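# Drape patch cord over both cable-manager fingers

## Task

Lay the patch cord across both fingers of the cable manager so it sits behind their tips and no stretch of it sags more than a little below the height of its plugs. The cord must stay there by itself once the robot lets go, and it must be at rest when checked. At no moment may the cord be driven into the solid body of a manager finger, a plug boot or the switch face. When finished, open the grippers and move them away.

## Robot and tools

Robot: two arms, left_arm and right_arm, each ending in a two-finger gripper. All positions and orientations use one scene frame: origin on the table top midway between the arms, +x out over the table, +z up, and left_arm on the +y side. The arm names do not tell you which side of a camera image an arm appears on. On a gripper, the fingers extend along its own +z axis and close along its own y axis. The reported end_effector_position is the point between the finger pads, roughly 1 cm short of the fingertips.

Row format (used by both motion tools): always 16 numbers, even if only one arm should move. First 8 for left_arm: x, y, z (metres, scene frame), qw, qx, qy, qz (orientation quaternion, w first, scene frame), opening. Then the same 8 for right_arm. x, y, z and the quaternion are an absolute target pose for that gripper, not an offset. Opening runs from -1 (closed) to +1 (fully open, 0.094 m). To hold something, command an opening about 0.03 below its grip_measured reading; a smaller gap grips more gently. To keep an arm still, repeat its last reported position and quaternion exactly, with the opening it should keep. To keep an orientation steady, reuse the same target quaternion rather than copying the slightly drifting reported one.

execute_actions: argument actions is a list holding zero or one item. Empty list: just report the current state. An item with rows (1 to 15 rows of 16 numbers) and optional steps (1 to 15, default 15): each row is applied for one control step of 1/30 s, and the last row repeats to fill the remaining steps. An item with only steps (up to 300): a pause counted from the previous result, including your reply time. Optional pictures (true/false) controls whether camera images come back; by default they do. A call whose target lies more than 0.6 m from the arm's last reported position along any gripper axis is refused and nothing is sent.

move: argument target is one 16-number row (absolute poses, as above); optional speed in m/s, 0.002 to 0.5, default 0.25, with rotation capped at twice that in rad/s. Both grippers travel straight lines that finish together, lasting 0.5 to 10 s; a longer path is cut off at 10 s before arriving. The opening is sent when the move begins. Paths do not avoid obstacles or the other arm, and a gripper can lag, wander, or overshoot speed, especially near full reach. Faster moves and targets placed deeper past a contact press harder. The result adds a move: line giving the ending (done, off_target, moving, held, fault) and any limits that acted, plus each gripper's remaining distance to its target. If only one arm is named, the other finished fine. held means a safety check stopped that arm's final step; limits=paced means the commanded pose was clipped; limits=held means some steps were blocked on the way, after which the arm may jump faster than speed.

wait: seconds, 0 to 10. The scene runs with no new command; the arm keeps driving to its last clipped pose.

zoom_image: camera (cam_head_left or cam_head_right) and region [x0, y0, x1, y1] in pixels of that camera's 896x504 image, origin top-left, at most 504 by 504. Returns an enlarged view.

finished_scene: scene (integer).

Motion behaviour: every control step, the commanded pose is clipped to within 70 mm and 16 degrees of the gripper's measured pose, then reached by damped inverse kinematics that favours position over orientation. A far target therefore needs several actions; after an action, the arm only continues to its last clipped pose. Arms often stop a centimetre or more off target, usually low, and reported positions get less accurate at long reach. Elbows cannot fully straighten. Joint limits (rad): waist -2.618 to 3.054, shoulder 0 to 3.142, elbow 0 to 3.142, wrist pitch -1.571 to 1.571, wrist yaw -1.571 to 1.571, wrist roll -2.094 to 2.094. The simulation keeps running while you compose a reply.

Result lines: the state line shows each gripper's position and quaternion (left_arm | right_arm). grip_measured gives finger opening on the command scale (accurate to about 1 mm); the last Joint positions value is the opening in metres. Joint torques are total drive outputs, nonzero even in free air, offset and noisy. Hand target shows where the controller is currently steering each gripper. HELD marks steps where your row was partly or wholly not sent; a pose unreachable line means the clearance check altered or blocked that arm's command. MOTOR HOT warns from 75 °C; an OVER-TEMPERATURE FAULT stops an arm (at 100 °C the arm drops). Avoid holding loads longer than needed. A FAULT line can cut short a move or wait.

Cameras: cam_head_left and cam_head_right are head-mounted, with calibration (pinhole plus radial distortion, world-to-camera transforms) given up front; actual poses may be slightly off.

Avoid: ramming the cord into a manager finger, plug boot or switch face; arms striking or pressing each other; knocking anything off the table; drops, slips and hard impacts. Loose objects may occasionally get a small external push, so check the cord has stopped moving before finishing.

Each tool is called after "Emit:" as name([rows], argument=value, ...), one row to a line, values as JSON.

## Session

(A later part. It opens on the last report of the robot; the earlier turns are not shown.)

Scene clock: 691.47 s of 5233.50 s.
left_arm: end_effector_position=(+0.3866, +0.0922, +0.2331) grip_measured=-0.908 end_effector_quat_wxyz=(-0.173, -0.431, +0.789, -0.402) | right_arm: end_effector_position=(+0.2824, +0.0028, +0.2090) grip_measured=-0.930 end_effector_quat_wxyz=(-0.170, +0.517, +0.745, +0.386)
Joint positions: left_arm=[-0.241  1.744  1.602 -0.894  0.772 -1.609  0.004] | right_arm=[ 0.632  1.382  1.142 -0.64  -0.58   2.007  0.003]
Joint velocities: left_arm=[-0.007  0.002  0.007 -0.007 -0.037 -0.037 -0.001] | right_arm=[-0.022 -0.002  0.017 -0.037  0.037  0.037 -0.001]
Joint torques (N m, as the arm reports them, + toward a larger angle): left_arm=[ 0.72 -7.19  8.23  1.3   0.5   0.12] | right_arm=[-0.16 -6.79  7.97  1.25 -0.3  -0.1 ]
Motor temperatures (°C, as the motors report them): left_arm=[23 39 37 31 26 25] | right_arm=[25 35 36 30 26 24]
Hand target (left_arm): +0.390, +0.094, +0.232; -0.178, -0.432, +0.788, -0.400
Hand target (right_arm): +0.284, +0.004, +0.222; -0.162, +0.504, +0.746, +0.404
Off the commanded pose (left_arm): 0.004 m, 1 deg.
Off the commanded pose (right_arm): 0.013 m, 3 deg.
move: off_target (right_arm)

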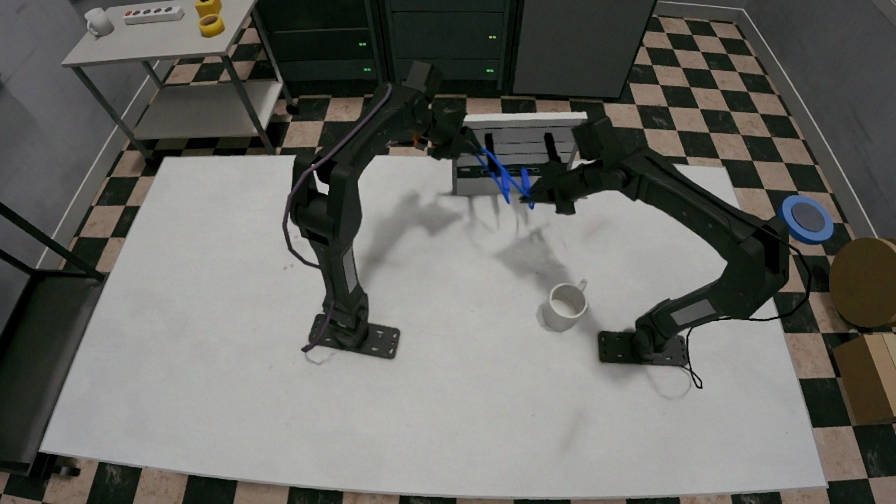

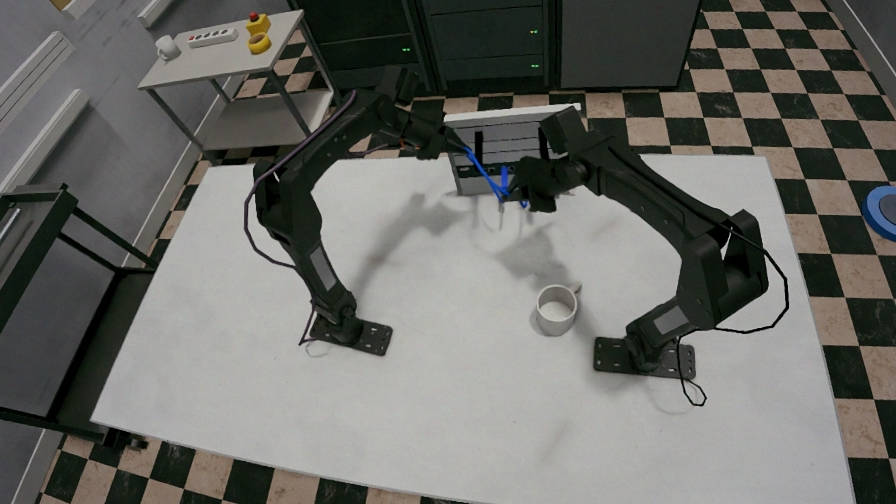

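Emit:
move(target=[0.39,0.094,0.232,-0.178,-0.432,0.789,-0.400,-0.95,0.288,0.008,0.243,-0.162,0.503,0.745,0.404,-0.7], speed=0.01)

Emit:
move(target=[0.39,0.094,0.232,-0.178,-0.432,0.789,-0.400,-0.95,0.288,0.008,0.243,-0.162,0.503,0.745,0.404,-0.96], speed=0.01)

Emit:
zoom_image(camera="cam_head_right", region=[440,110,600,230])

Emit:
zoom_image(camera="cam_head_left", region=[450,110,610,230])

Scene clock: 697.37 s of 5233.50 s.
left_arm: end_effector_position=(+0.3867, +0.0921, +0.2332) grip_measured=-0.908 end_effector_quat_wxyz=(-0.173, -0.430, +0.789, -0.403) | right_arm: end_effector_position=(+0.2860, +0.0051, +0.2336) grip_measured=-0.702 end_effector_quat_wxyz=(-0.165, +0.510, +0.744, +0.399)
Joint positions: left_arm=[-0.241  1.744  1.602 -0.893  0.773 -1.609  0.004] | right_arm=[ 0.632  1.382  1.223 -0.69  -0.58   2.007  0.014]
Joint velocities: left_arm=[ 0.007 -0.022 -0.007  0.022 -0.066  0.007  0.   ] | right_arm=[-0.012  0.002 -0.007 -0.007  0.022  0.037 -0.   ]
Joint torques (N m, as the arm reports them, + toward a larger angle): left_arm=[ 0.67 -7.16  8.15  1.3   0.5   0.12] | right_arm=[ 0.23 -4.96  9.87  1.08 -0.26 -0.07]
Motor temperatures (°C, as the motors report them): left_arm=[23 39 37 31 26 25] | right_arm=[25 35 37 30 26 24]
Hand target (left_arm): +0.390, +0.094, +0.232; -0.178, -0.432, +0.788, -0.400
Hand target (right_arm): +0.288, +0.008, +0.243; -0.162, +0.504, +0.746, +0.405
Off the commanded pose (left_arm): 0.004 m, 1 deg.
Off the commanded pose (right_arm): 0.010 m, 1 deg.
move: done

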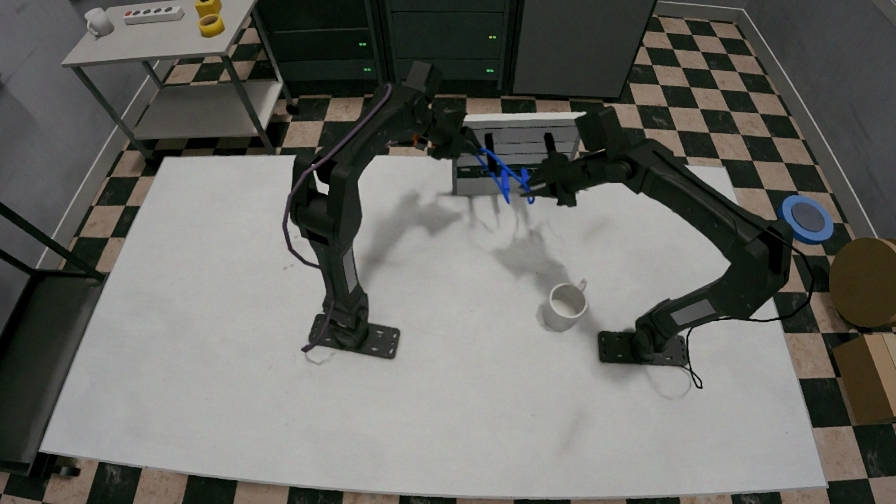

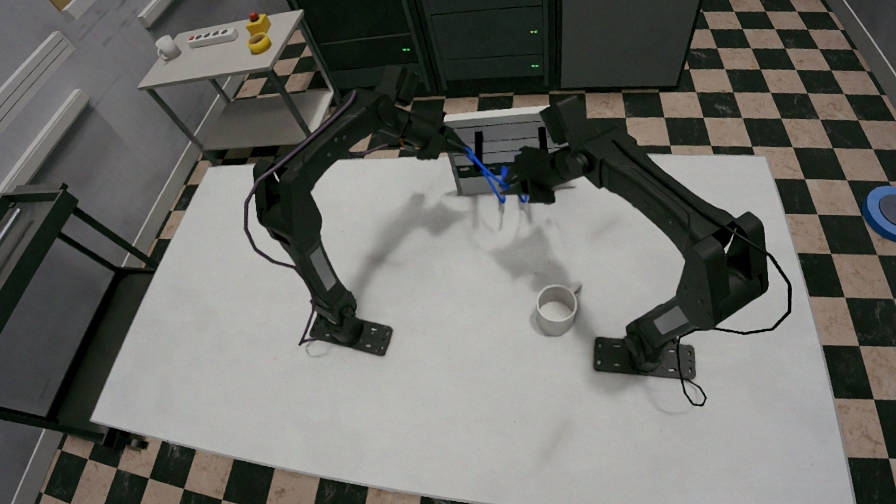

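Scene clock: 698.60 s of 5233.50 s.
left_arm: end_effector_position=(+0.3864, +0.0922, +0.2331) grip_measured=-0.908 end_effector_quat_wxyz=(-0.173, -0.431, +0.789, -0.402) | right_arm: end_effector_position=(+0.2860, +0.0051, +0.2336) grip_measured=-0.924 end_effector_quat_wxyz=(-0.165, +0.510, +0.744, +0.399)
Joint positions: left_arm=[-0.241  1.744  1.602 -0.895  0.773 -1.609  0.004] | right_arm=[ 0.632  1.382  1.223 -0.69  -0.58   2.007  0.004]
Joint velocities: left_arm=[ 0.002 -0.007 -0.012 -0.007  0.007 -0.007 -0.001] | right_arm=[ 0.002 -0.002 -0.007 -0.022  0.007 -0.022 -0.001]
Joint torques (N m, as the arm reports them, + toward a larger angle): left_arm=[ 0.66 -7.13  8.23  1.32  0.52  0.14] | right_arm=[ 0.29 -5.01  9.83  1.09 -0.27 -0.06]
Motor temperatures (°C, as the motors report them): left_arm=[23 39 37 31 26 25] | right_arm=[25 35 37 30 26 24]
Hand target (left_arm): +0.390, +0.094, +0.232; -0.178, -0.432, +0.788, -0.400
Hand target (right_arm): +0.288, +0.008, +0.243; -0.162, +0.504, +0.746, +0.405
Off the commanded pose (left_arm): 0.004 m, 1 deg.
Off the commanded pose (right_arm): 0.010 m, 1 deg.
move: done

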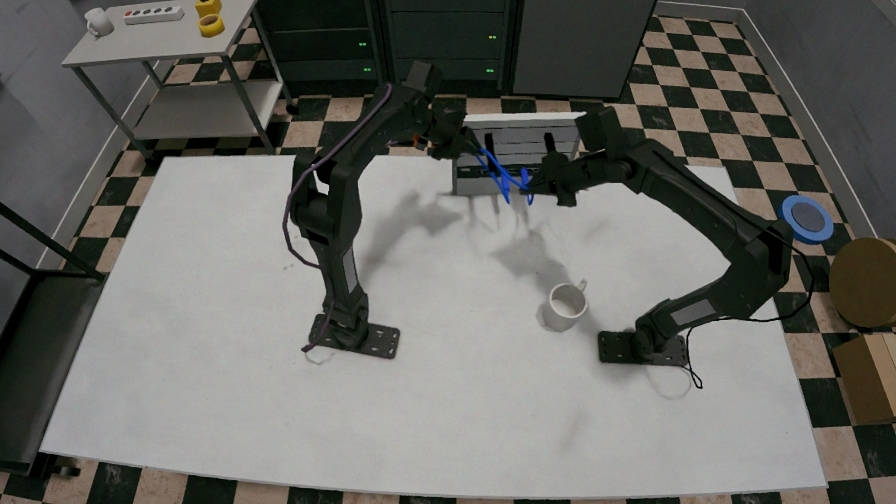

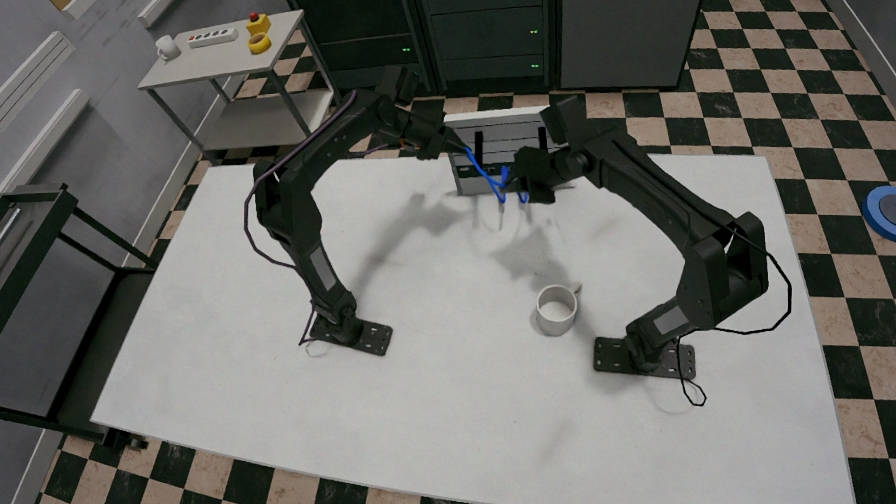

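Region (440, 110, 600, 230) of cam_head_right's 896x504 image, scaled by 3.150, with more detail than that image has; it fills the top 378 rows of this view, and the rest is white.

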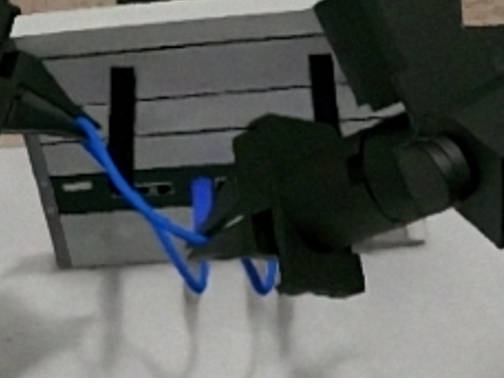

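Region (450, 110, 610, 230) of cam_head_left's 896x504 image, scaled by 3.150, with more detail than that image has; it fills the top 378 rows of this view, and the rest is white.

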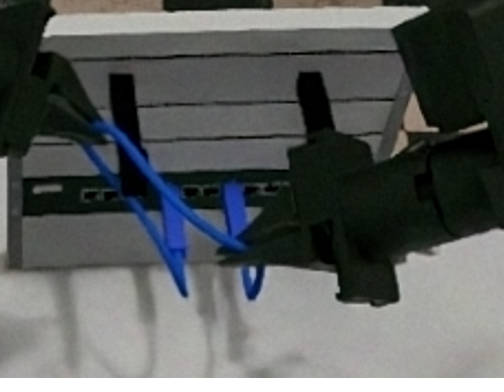

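Emit:
move(target=[0.388,0.092,0.232,-0.178,-0.432,0.789,-0.400,-0.75,0.295,-0.02,0.28,-0.162,0.503,0.745,0.404,-0.96], speed=0.01)

Emit:
zoom_image(camera="cam_head_right", region=[430,90,610,225])

Emit:
zoom_image(camera="cam_head_left", region=[440,90,620,225])

Scene clock: 706.07 s of 5233.50 s.
left_arm: end_effector_position=(+0.3865, +0.0921, +0.2332) grip_measured=-0.752 end_effector_quat_wxyz=(-0.173, -0.430, +0.789, -0.403) | right_arm: end_effector_position=(+0.2961, -0.0262, +0.2532) grip_measured=-0.924 end_effector_quat_wxyz=(-0.154, +0.528, +0.747, +0.374)
Joint positions: left_arm=[-0.241  1.744  1.602 -0.894  0.773 -1.609  0.012] | right_arm=[ 0.537  1.404  1.369 -0.914 -0.595  1.913  0.004]
Joint velocities: left_arm=[-0.012 -0.007  0.002 -0.037 -0.037 -0.022  0.   ] | right_arm=[ 0.002  0.002  0.022 -0.154 -0.007  0.037  0.   ]
Joint torques (N m, as the arm reports them, + toward a larger angle): left_arm=[ 0.16 -7.64  7.69  1.37  0.45  0.05] | right_arm=[-0.53 -6.17 10.97  1.07 -0.9  -0.08]
Motor temperatures (°C, as the motors report them): left_arm=[22 39 37 31 26 25] | right_arm=[25 34 38 30 26 24]
Hand target (left_arm): +0.388, +0.092, +0.232; -0.178, -0.432, +0.789, -0.400
Hand target (right_arm): +0.294, -0.021, +0.280; -0.162, +0.503, +0.746, +0.405
Off the commanded pose (left_arm): 0.002 m, 1 deg.
Off the commanded pose (right_arm): 0.028 m, 5 deg.
move: off_target (right_arm)

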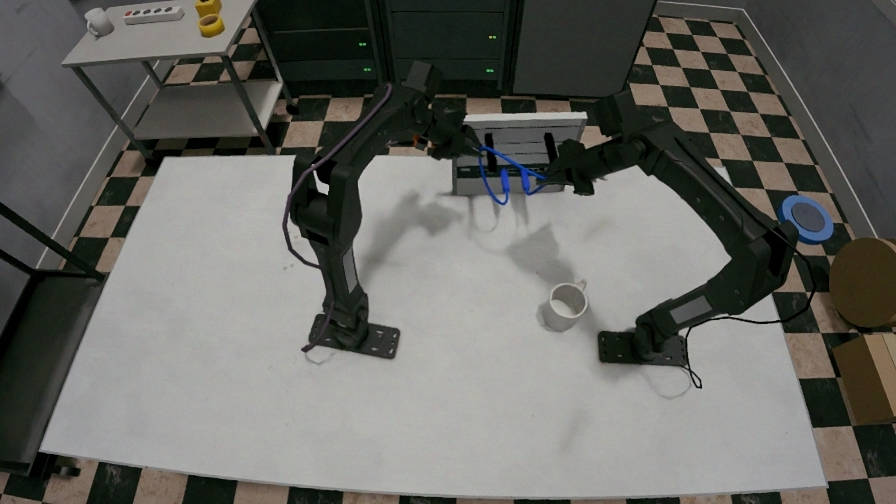

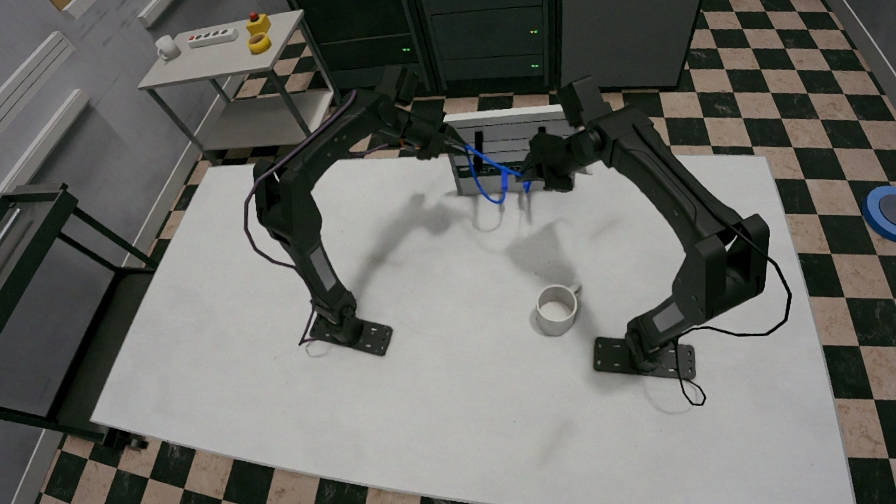

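Region (430, 90, 610, 225) of cam_head_right's 896x504 image, scaled by 2.800, with more detail than that image has; it fills the top 378 rows of this view, and the rest is white.

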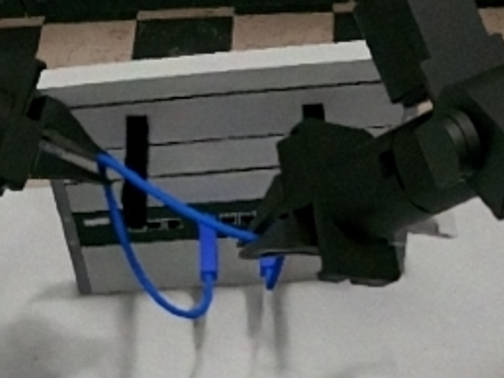

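Region (440, 90, 620, 225) of cam_head_left's 896x504 image, scaled by 2.800, with more detail than that image has; it fills the top 378 rows of this view, and the rest is white.

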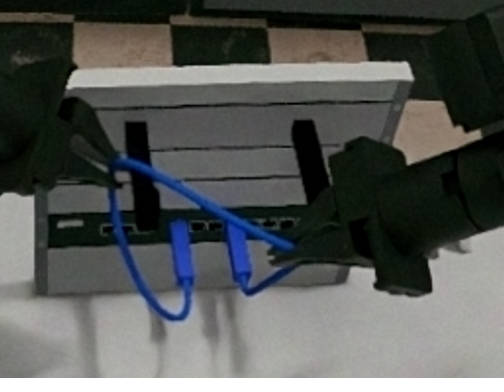

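Emit:
move(target=[0.388,0.092,0.232,-0.178,-0.432,0.789,-0.400,-0.75,0.30,-0.008,0.28,-0.162,0.503,0.745,0.404,-0.72], speed=0.01)

Emit:
zoom_image(camera="cam_head_right", region=[430,90,610,225])

Emit:
zoom_image(camera="cam_head_left", region=[440,90,620,225])

Scene clock: 713.33 s of 5233.50 s.
left_arm: end_effector_position=(+0.3866, +0.0921, +0.2333) grip_measured=-0.752 end_effector_quat_wxyz=(-0.173, -0.430, +0.789, -0.403) | right_arm: end_effector_position=(+0.2970, -0.0168, +0.2651) grip_measured=-0.722 end_effector_quat_wxyz=(-0.163, +0.520, +0.745, +0.386)
Joint positions: left_arm=[-0.241  1.744  1.602 -0.893  0.773 -1.609  0.012] | right_arm=[ 0.551  1.418  1.407 -0.907 -0.615  1.932  0.013]
Joint velocities: left_arm=[ 0.002  0.007 -0.017 -0.022 -0.051  0.037 -0.001] | right_arm=[ 0.002  0.002  0.002 -0.022 -0.007 -0.007 -0.001]
Joint torques (N m, as the arm reports them, + toward a larger angle): left_arm=[ 0.11 -7.62  7.61  1.37  0.45  0.06] | right_arm=[ 0.87 -4.82 10.03  1.24 -0.48  0.03]
Motor temperatures (°C, as the motors report them): left_arm=[22 39 37 31 26 25] | right_arm=[25 34 39 30 26 24]
Hand target (left_arm): +0.388, +0.092, +0.232; -0.178, -0.432, +0.789, -0.400
Hand target (right_arm): +0.300, -0.008, +0.280; -0.162, +0.504, +0.746, +0.405
Off the commanded pose (left_arm): 0.002 m, 1 deg.
Off the commanded pose (right_arm): 0.018 m, 3 deg.
move: off_target (right_arm)

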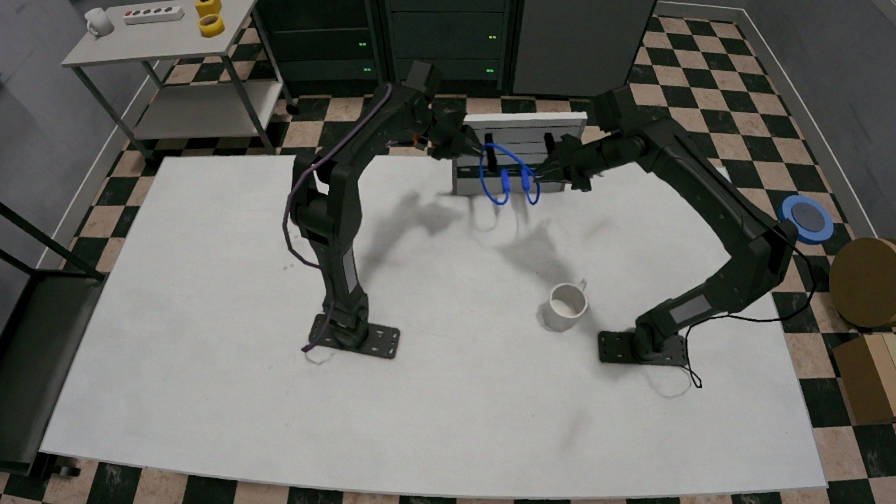

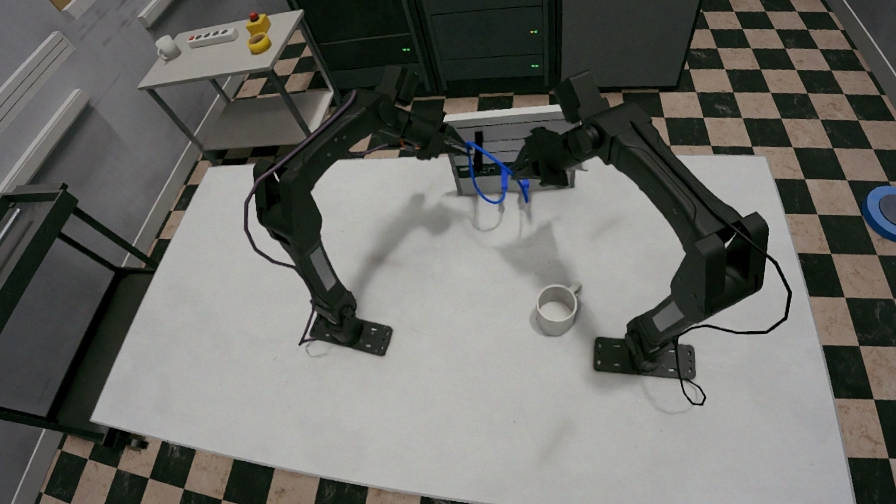

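Region (430, 90, 610, 225) of cam_head_right's 896x504 image, scaled by 2.800, with more detail than that image has; it fills the top 378 rows of this view, and the rest is white.

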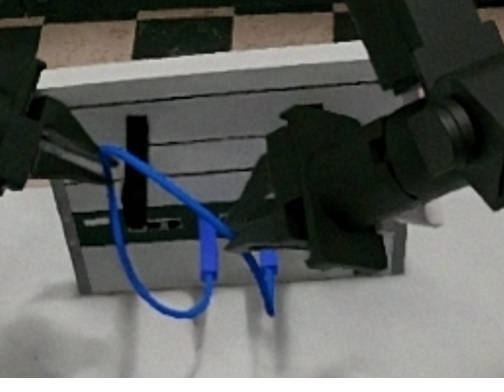

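Region (440, 90, 620, 225) of cam_head_left's 896x504 image, scaled by 2.800, with more detail than that image has; it fills the top 378 rows of this view, and the rest is white.

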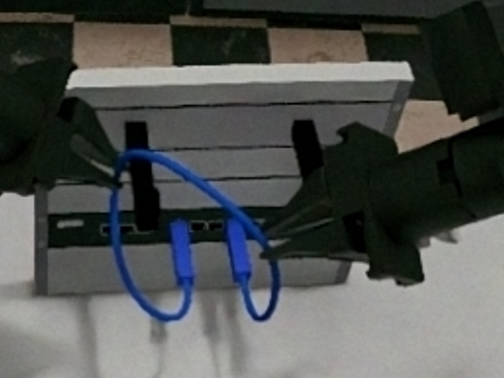

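Emit:
move(target=[0.388,0.092,0.232,-0.178,-0.432,0.789,-0.400,-0.75,0.30,0.0,0.272,-0.162,0.503,0.745,0.404,-0.72], speed=0.01)

Emit:
move(target=[0.388,0.092,0.232,-0.178,-0.432,0.789,-0.400,-0.75,0.30,0.0,0.272,-0.162,0.503,0.745,0.404,-0.96], speed=0.01)

Emit:
zoom_image(camera="cam_head_right", region=[430,90,610,225])

Emit:
zoom_image(camera="cam_head_left", region=[440,90,620,225])

Scene clock: 717.23 s of 5233.50 s.
left_arm: end_effector_position=(+0.3866, +0.0921, +0.2333) grip_measured=-0.752 end_effector_quat_wxyz=(-0.173, -0.430, +0.789, -0.403) | right_arm: end_effector_position=(+0.2969, -0.0060, +0.2715) grip_measured=-0.722 end_effector_quat_wxyz=(-0.163, +0.509, +0.744, +0.401)
Joint positions: left_arm=[-0.241  1.744  1.602 -0.893  0.773 -1.609  0.012] | right_arm=[ 0.577  1.418  1.407 -0.859 -0.615  1.956  0.013]
Joint velocities: left_arm=[ 0.012 -0.022  0.007 -0.066 -0.022 -0.007  0.   ] | right_arm=[ 0.002 -0.017  0.007  0.022 -0.022 -0.095  0.001]
Joint torques (N m, as the arm reports them, + toward a larger angle): left_arm=[ 0.12 -7.63  7.66  1.4   0.44  0.05] | right_arm=[ 0.9  -4.43  7.72  1.31 -0.26  0.03]
Motor temperatures (°C, as the motors report them): left_arm=[22 39 37 31 26 25] | right_arm=[25 34 38 31 26 24]
Hand target (left_arm): +0.388, +0.092, +0.232; -0.178, -0.432, +0.789, -0.400
Hand target (right_arm): +0.300, -0.000, +0.272; -0.162, +0.504, +0.746, +0.405
Off the commanded pose (left_arm): 0.002 m, 1 deg.
Off the commanded pose (right_arm): 0.007 m, 1 deg.
move: done

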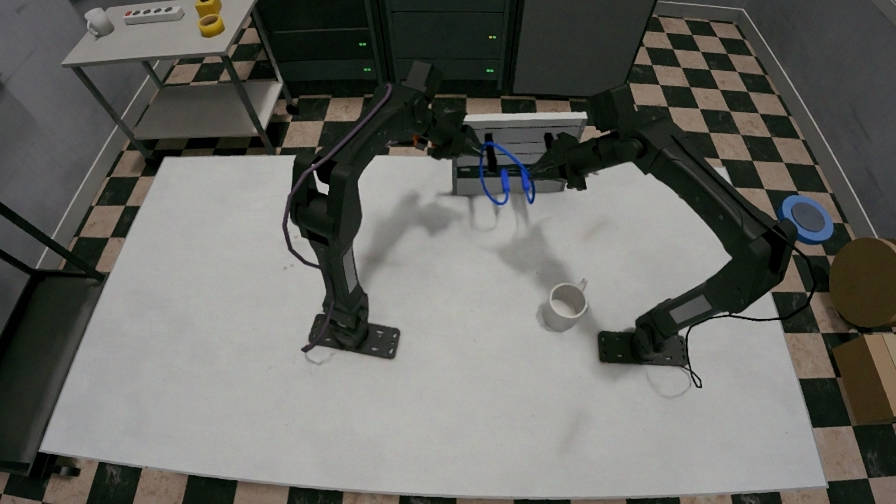

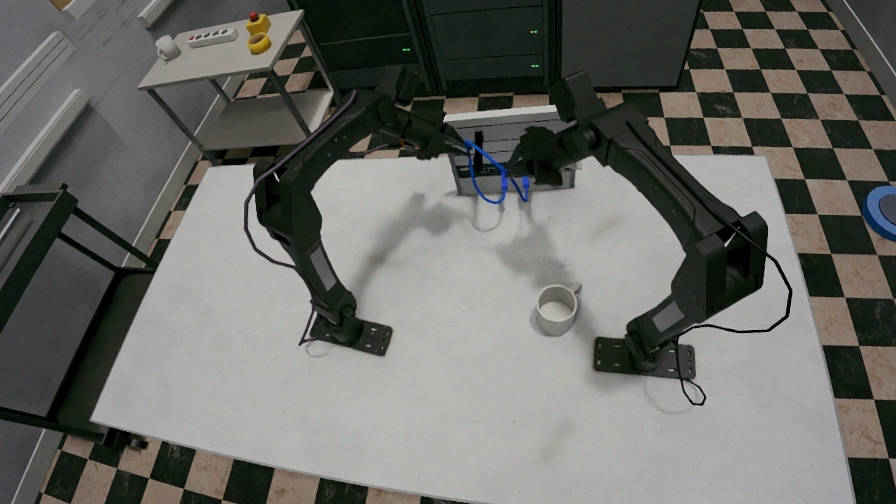

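Scene clock: 718.13 s of 5233.50 s.
left_arm: end_effector_position=(+0.3866, +0.0921, +0.2333) grip_measured=-0.752 end_effector_quat_wxyz=(-0.173, -0.430, +0.789, -0.403) | right_arm: end_effector_position=(+0.2972, -0.0058, +0.2718) grip_measured=-0.925 end_effector_quat_wxyz=(-0.163, +0.509, +0.744, +0.402)
Joint positions: left_arm=[-0.241  1.744  1.602 -0.893  0.773 -1.609  0.012] | right_arm=[ 0.577  1.418  1.407 -0.857 -0.615  1.957  0.004]
Joint velocities: left_arm=[-0.017 -0.002  0.007  0.037  0.037  0.037 -0.   ] | right_arm=[ 0.002 -0.017 -0.002 -0.007 -0.022  0.007 -0.   ]
Joint torques (N m, as the arm reports them, + toward a larger angle): left_arm=[ 0.18 -7.53  7.66  1.4   0.44  0.06] | right_arm=[ 0.84 -4.48  7.62  1.3  -0.26  0.02]
Motor temperatures (°C, as the motors report them): left_arm=[22 39 37 31 26 25] | right_arm=[25 34 38 31 26 24]
Hand target (left_arm): +0.388, +0.092, +0.232; -0.178, -0.432, +0.789, -0.400
Hand target (right_arm): +0.300, -0.000, +0.272; -0.162, +0.504, +0.746, +0.405
Off the commanded pose (left_arm): 0.002 m, 1 deg.
Off the commanded pose (right_arm): 0.006 m, 1 deg.
move: done

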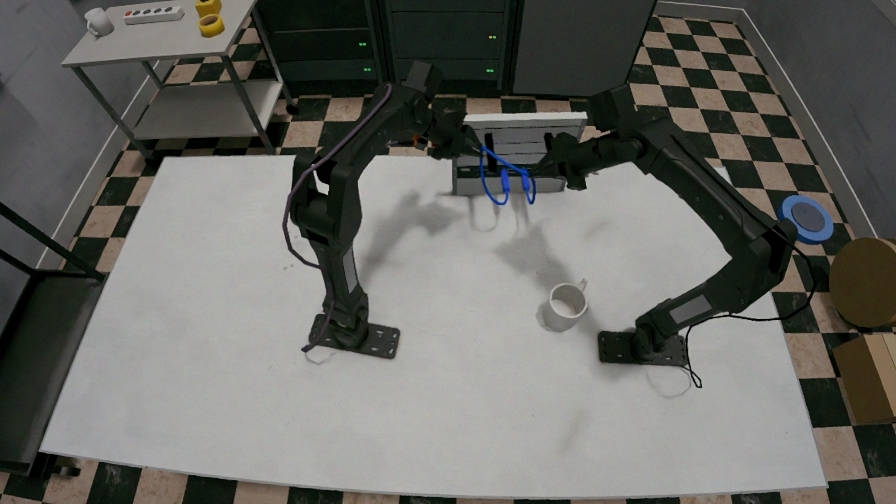

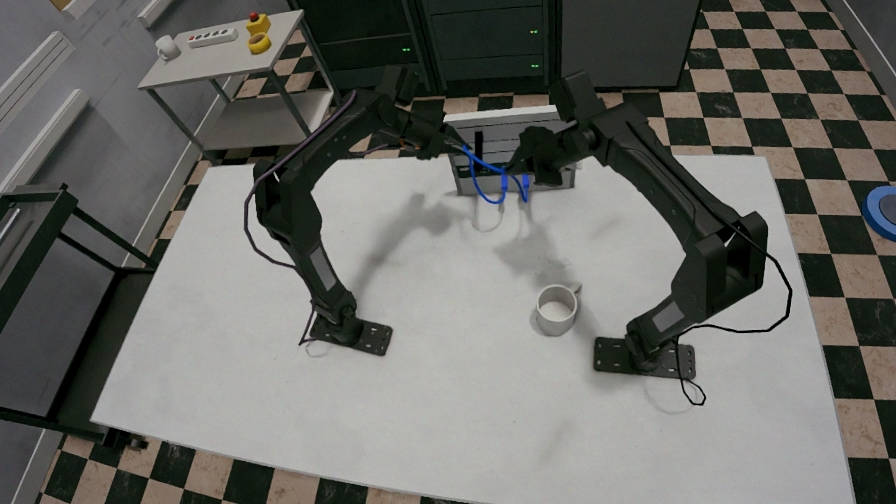

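Region (430, 90, 610, 225) of cam_head_right's 896x504 image, scaled by 2.800, with more detail than that image has; it fills the top 378 rows of this view, and the rest is white.

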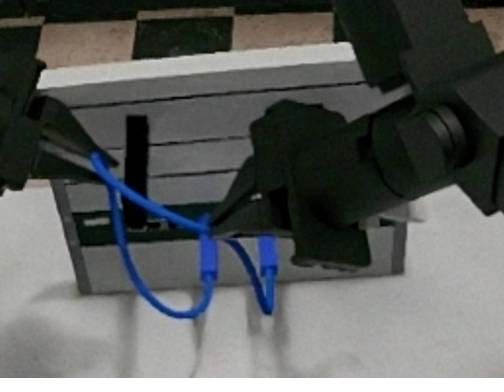

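Region (440, 90, 620, 225) of cam_head_left's 896x504 image, scaled by 2.800, with more detail than that image has; it fills the top 378 rows of this view, and the rest is white.

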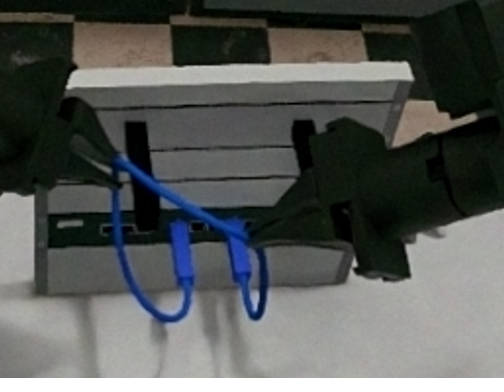

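Emit:
move(target=[0.388,0.092,0.232,-0.178,-0.432,0.789,-0.400,-0.75,0.30,-0.045,0.288,-0.162,0.503,0.745,0.404,-0.96], speed=0.012)

Emit:
zoom_image(camera="cam_head_right", region=[430,90,630,240])

Emit:
zoom_image(camera="cam_head_left", region=[440,90,640,240])

Scene clock: 722.70 s of 5233.50 s.
left_arm: end_effector_position=(+0.3866, +0.0921, +0.2333) grip_measured=-0.752 end_effector_quat_wxyz=(-0.173, -0.430, +0.789, -0.403) | right_arm: end_effector_position=(+0.3012, -0.0431, +0.2690) grip_measured=-0.925 end_effector_quat_wxyz=(-0.169, +0.517, +0.746, +0.385)
Joint positions: left_arm=[-0.241  1.744  1.602 -0.893  0.773 -1.609  0.012] | right_arm=[ 0.447  1.418  1.433 -1.007 -0.688  1.82   0.004]
Joint velocities: left_arm=[-0.002 -0.012 -0.007 -0.051  0.037  0.007  0.001] | right_arm=[-0.012  0.007 -0.002 -0.081 -0.051 -0.022  0.001]
Joint torques (N m, as the arm reports them, + toward a larger angle): left_arm=[ 0.2  -7.62  7.66  1.37  0.43  0.05] | right_arm=[-0.94 -6.88  9.4   0.88 -0.53 -0.11]
Motor temperatures (°C, as the motors report them): left_arm=[22 39 37 31 26 25] | right_arm=[25 34 38 31 26 24]
Hand target (left_arm): +0.388, +0.092, +0.232; -0.178, -0.432, +0.789, -0.400
Hand target (right_arm): +0.299, -0.045, +0.288; -0.162, +0.504, +0.746, +0.404
Off the commanded pose (left_arm): 0.002 m, 1 deg.
Off the commanded pose (right_arm): 0.019 m, 3 deg.
move: off_target (right_arm)

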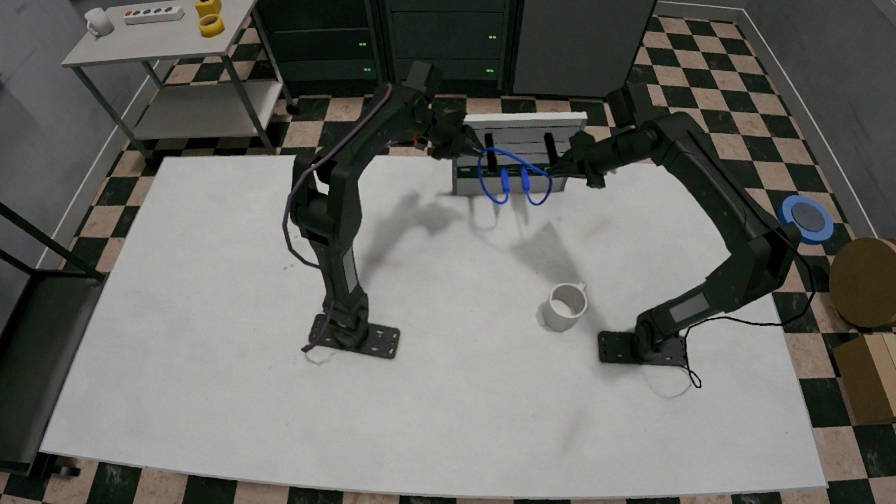

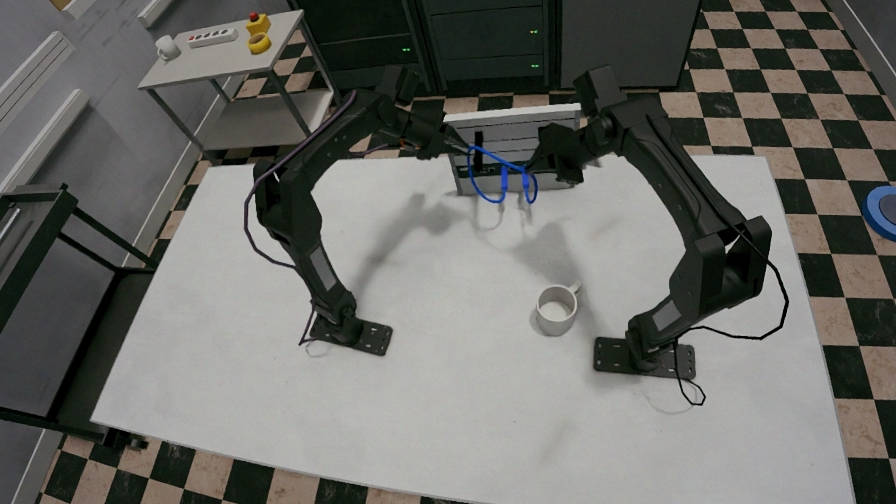

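Region (430, 90, 630, 240) of cam_head_right's 896x504 image, scaled by 2.520, with more detail than that image has; it fills the top 378 rows of this view, and the rest is white.

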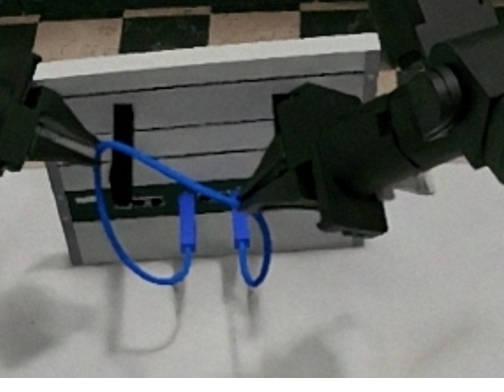

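Region (440, 90, 640, 240) of cam_head_left's 896x504 image, scaled by 2.520, with more detail than that image has; it fills the top 378 rows of this view, and the rest is white.

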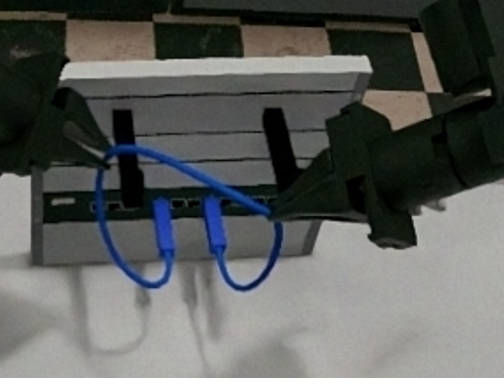

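Plenty of slack. Continuing outside B.

Emit:
move(target=[0.388,0.092,0.232,-0.178,-0.432,0.789,-0.400,-0.75,0.30,-0.078,0.295,-0.162,0.503,0.745,0.404,-0.96], speed=0.012)

Emit:
zoom_image(camera="cam_head_right", region=[430,90,630,240])

Emit:
zoom_image(camera="cam_head_left", region=[440,90,640,240])

Scene clock: 727.63 s of 5233.50 s.
left_arm: end_effector_position=(+0.3866, +0.0921, +0.2333) grip_measured=-0.752 end_effector_quat_wxyz=(-0.173, -0.430, +0.789, -0.403) | right_arm: end_effector_position=(+0.3020, -0.0763, +0.2747) grip_measured=-0.925 end_effector_quat_wxyz=(-0.173, +0.517, +0.746, +0.382)
Joint positions: left_arm=[-0.241  1.744  1.602 -0.893  0.773 -1.609  0.012] | right_arm=[ 0.323  1.418  1.473 -1.15  -0.754  1.675  0.004]
Joint velocities: left_arm=[-0.017 -0.007 -0.007 -0.051 -0.051  0.007 -0.   ] | right_arm=[-0.007  0.007  0.007 -0.037 -0.037  0.007 -0.002]
Joint torques (N m, as the arm reports them, + toward a larger angle): left_arm=[ 0.13 -7.63  7.67  1.37  0.44  0.04] | right_arm=[-1.13 -7.01  9.19  0.77 -0.59 -0.1 ]
Motor temperatures (°C, as the motors report them): left_arm=[22 40 37 31 26 25] | right_arm=[25 34 38 30 26 24]
Hand target (left_arm): +0.388, +0.092, +0.232; -0.178, -0.432, +0.789, -0.400
Hand target (right_arm): +0.299, -0.078, +0.295; -0.163, +0.504, +0.746, +0.404
Off the commanded pose (left_arm): 0.002 m, 1 deg.
Off the commanded pose (right_arm): 0.020 m, 3 deg.
move: off_target (right_arm)

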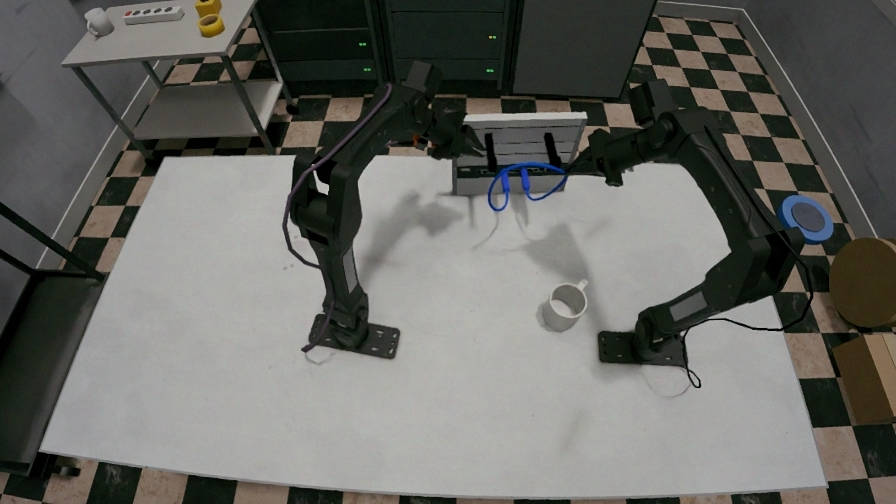

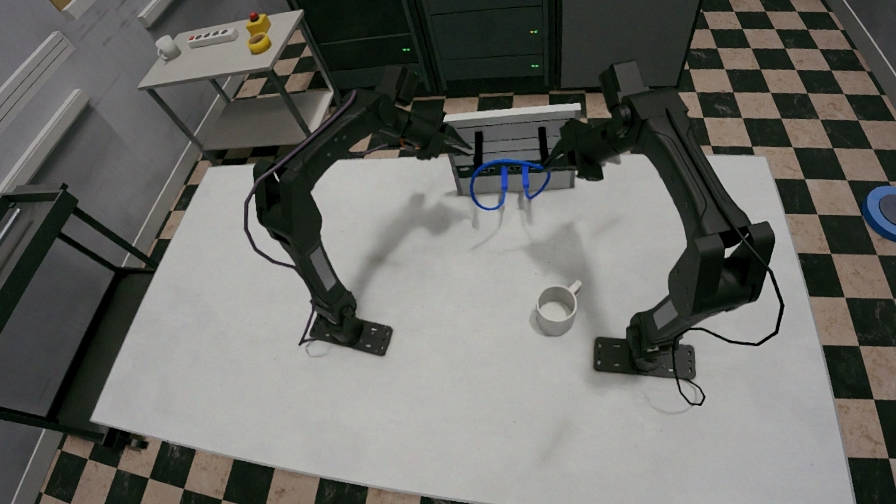

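Region (430, 90, 630, 240) of cam_head_right's 896x504 image, scaled by 2.520, with more detail than that image has; it fills the top 378 rows of this view, and the rest is white.

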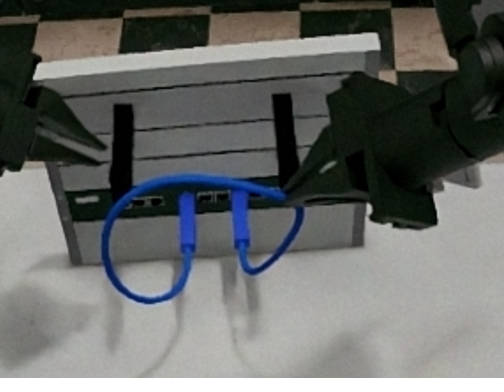

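Region (440, 90, 640, 240) of cam_head_left's 896x504 image, scaled by 2.520, with more detail than that image has; it fills the top 378 rows of this view, and the rest is white.

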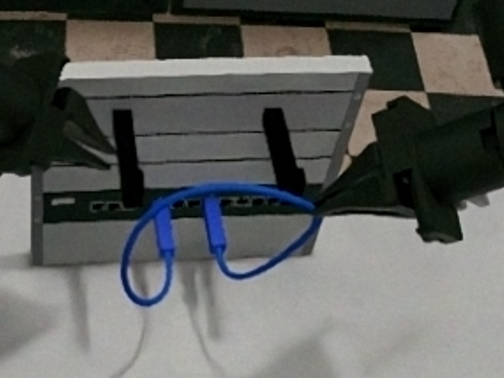

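Emit:
move(target=[0.37,0.13,0.24,-0.178,-0.432,0.789,-0.400,-0.3,0.335,-0.076,0.292,-0.162,0.503,0.745,0.404,-0.96], speed=0.02)

Emit:
move(target=[0.33,0.15,0.24,-0.178,-0.432,0.789,-0.400,-0.3,0.365,-0.08,0.284,-0.162,0.503,0.745,0.404,-0.96], speed=0.015)

Emit:
zoom_image(camera="cam_head_right", region=[430,90,630,240])

Emit:
zoom_image(camera="cam_head_left", region=[440,90,640,240])

Scene clock: 733.03 s of 5233.50 s.
left_arm: end_effector_position=(+0.3780, +0.1256, +0.2376) grip_measured=-0.302 end_effector_quat_wxyz=(-0.172, -0.433, +0.789, -0.400) | right_arm: end_effector_position=(+0.3304, -0.0764, +0.2825) grip_measured=-0.925 end_effector_quat_wxyz=(-0.164, +0.511, +0.747, +0.393)
Joint positions: left_arm=[-0.161  1.69   1.571 -0.992  0.804 -1.51   0.033] | right_arm=[ 0.295  1.511  1.578 -1.154 -0.768  1.641  0.004]
Joint velocities: left_arm=[-0.002 -0.002 -0.002 -0.037  0.022  0.007 -0.   ] | right_arm=[-0.007  0.002  0.027 -0.022 -0.051  0.022 -0.   ]
Joint torques (N m, as the arm reports them, + toward a larger angle): left_arm=[ 0.65 -9.81  5.32  1.19  0.63  0.13] | right_arm=[-1.04 -5.25  9.21  0.83 -0.61 -0.08]
Motor temperatures (°C, as the motors report them): left_arm=[22 40 37 31 26 25] | right_arm=[25 35 38 30 26 24]
Hand target (left_arm): +0.371, +0.130, +0.240; -0.177, -0.432, +0.789, -0.400
Hand target (right_arm): +0.335, -0.077, +0.292; -0.162, +0.504, +0.746, +0.405
Off the commanded pose (left_arm): 0.009 m, 1 deg.
Off the commanded pose (right_arm): 0.011 m, 2 deg.
move: off_target (right_arm)

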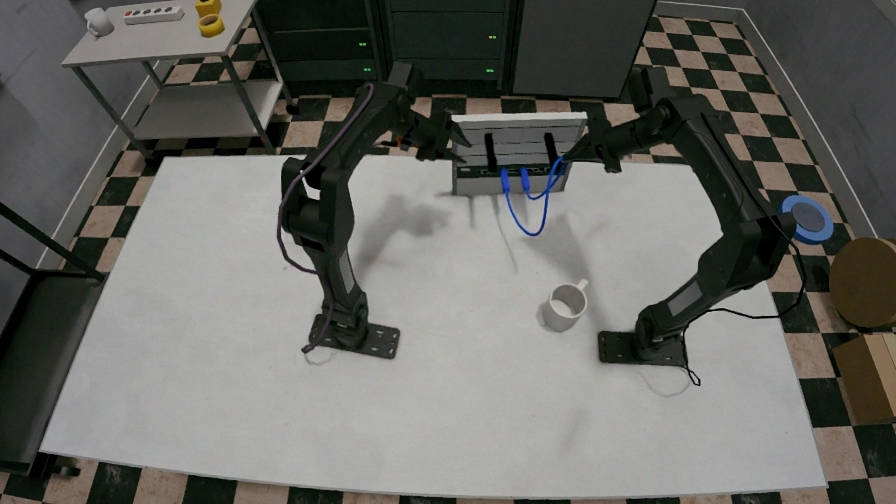

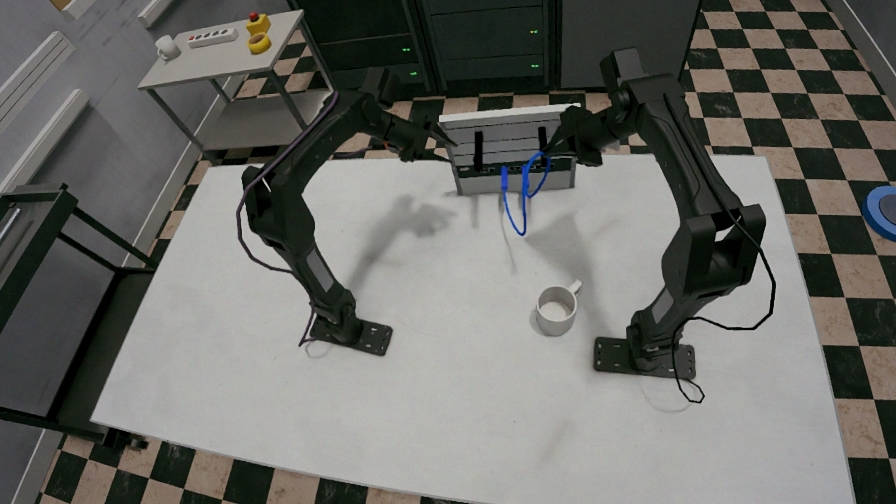

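Scene clock: 736.83 s of 5233.50 s.
left_arm: end_effector_position=(+0.3376, +0.1462, +0.2380) grip_measured=-0.302 end_effector_quat_wxyz=(-0.173, -0.432, +0.790, -0.399) | right_arm: end_effector_position=(+0.3603, -0.0798, +0.2752) grip_measured=-0.925 end_effector_quat_wxyz=(-0.164, +0.510, +0.747, +0.394)
Joint positions: left_arm=[-0.135  1.53   1.41  -1.02   0.817 -1.472  0.033] | right_arm=[ 0.26   1.618  1.655 -1.155 -0.786  1.597  0.004]
Joint velocities: left_arm=[-0.002 -0.002 -0.012  0.007  0.022 -0.051 -0.001] | right_arm=[ 0.007 -0.002 -0.007  0.022 -0.051 -0.022  0.001]
Joint torques (N m, as the arm reports them, + toward a larger angle): left_arm=[ 0.73 -8.35  5.23  1.11  0.58  0.14] | right_arm=[-1.03 -6.08  9.21  0.74 -0.61 -0.05]
Motor temperatures (°C, as the motors report them): left_arm=[22 40 37 31 26 25] | right_arm=[25 34 38 30 26 24]
Hand target (left_arm): +0.330, +0.150, +0.240; -0.178, -0.432, +0.789, -0.400
Hand target (right_arm): +0.365, -0.081, +0.284; -0.162, +0.504, +0.746, +0.405
Off the commanded pose (left_arm): 0.009 m, 1 deg.
Off the commanded pose (right_arm): 0.010 m, 1 deg.
move: done

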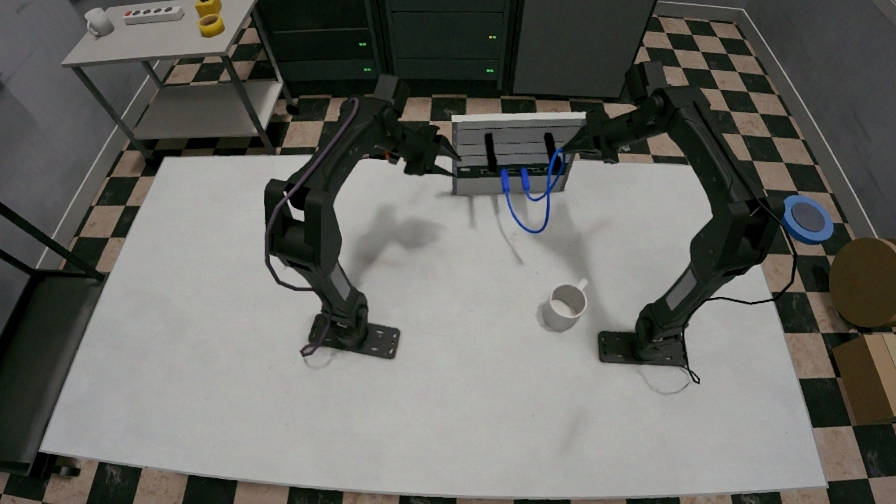

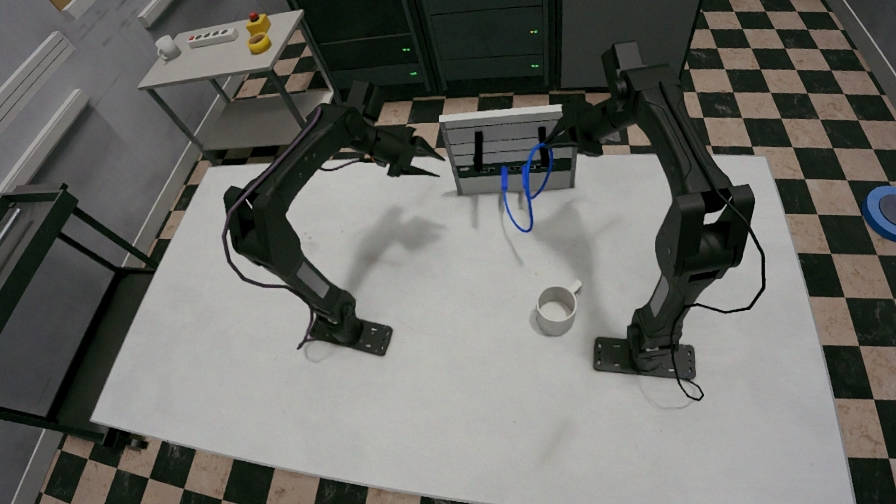

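Region (430, 90, 630, 240) of cam_head_right's 896x504 image, scaled by 2.520, with more detail than that image has; it fills the top 378 rows of this view, and the rest is white.

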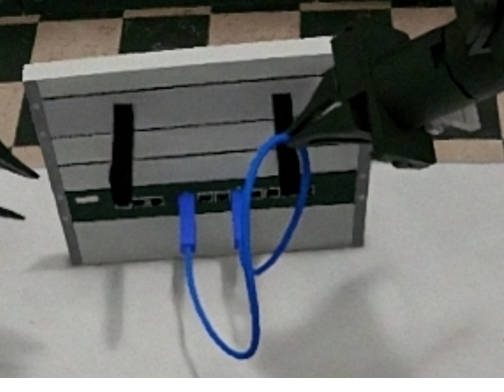

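Region (440, 90, 640, 240) of cam_head_left's 896x504 image, scaled by 2.520, with more detail than that image has; it fills the top 378 rows of this view, and the rest is white.

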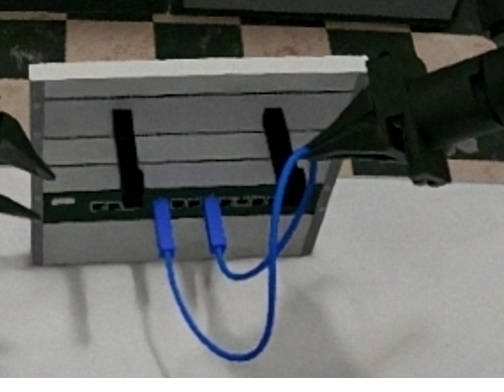

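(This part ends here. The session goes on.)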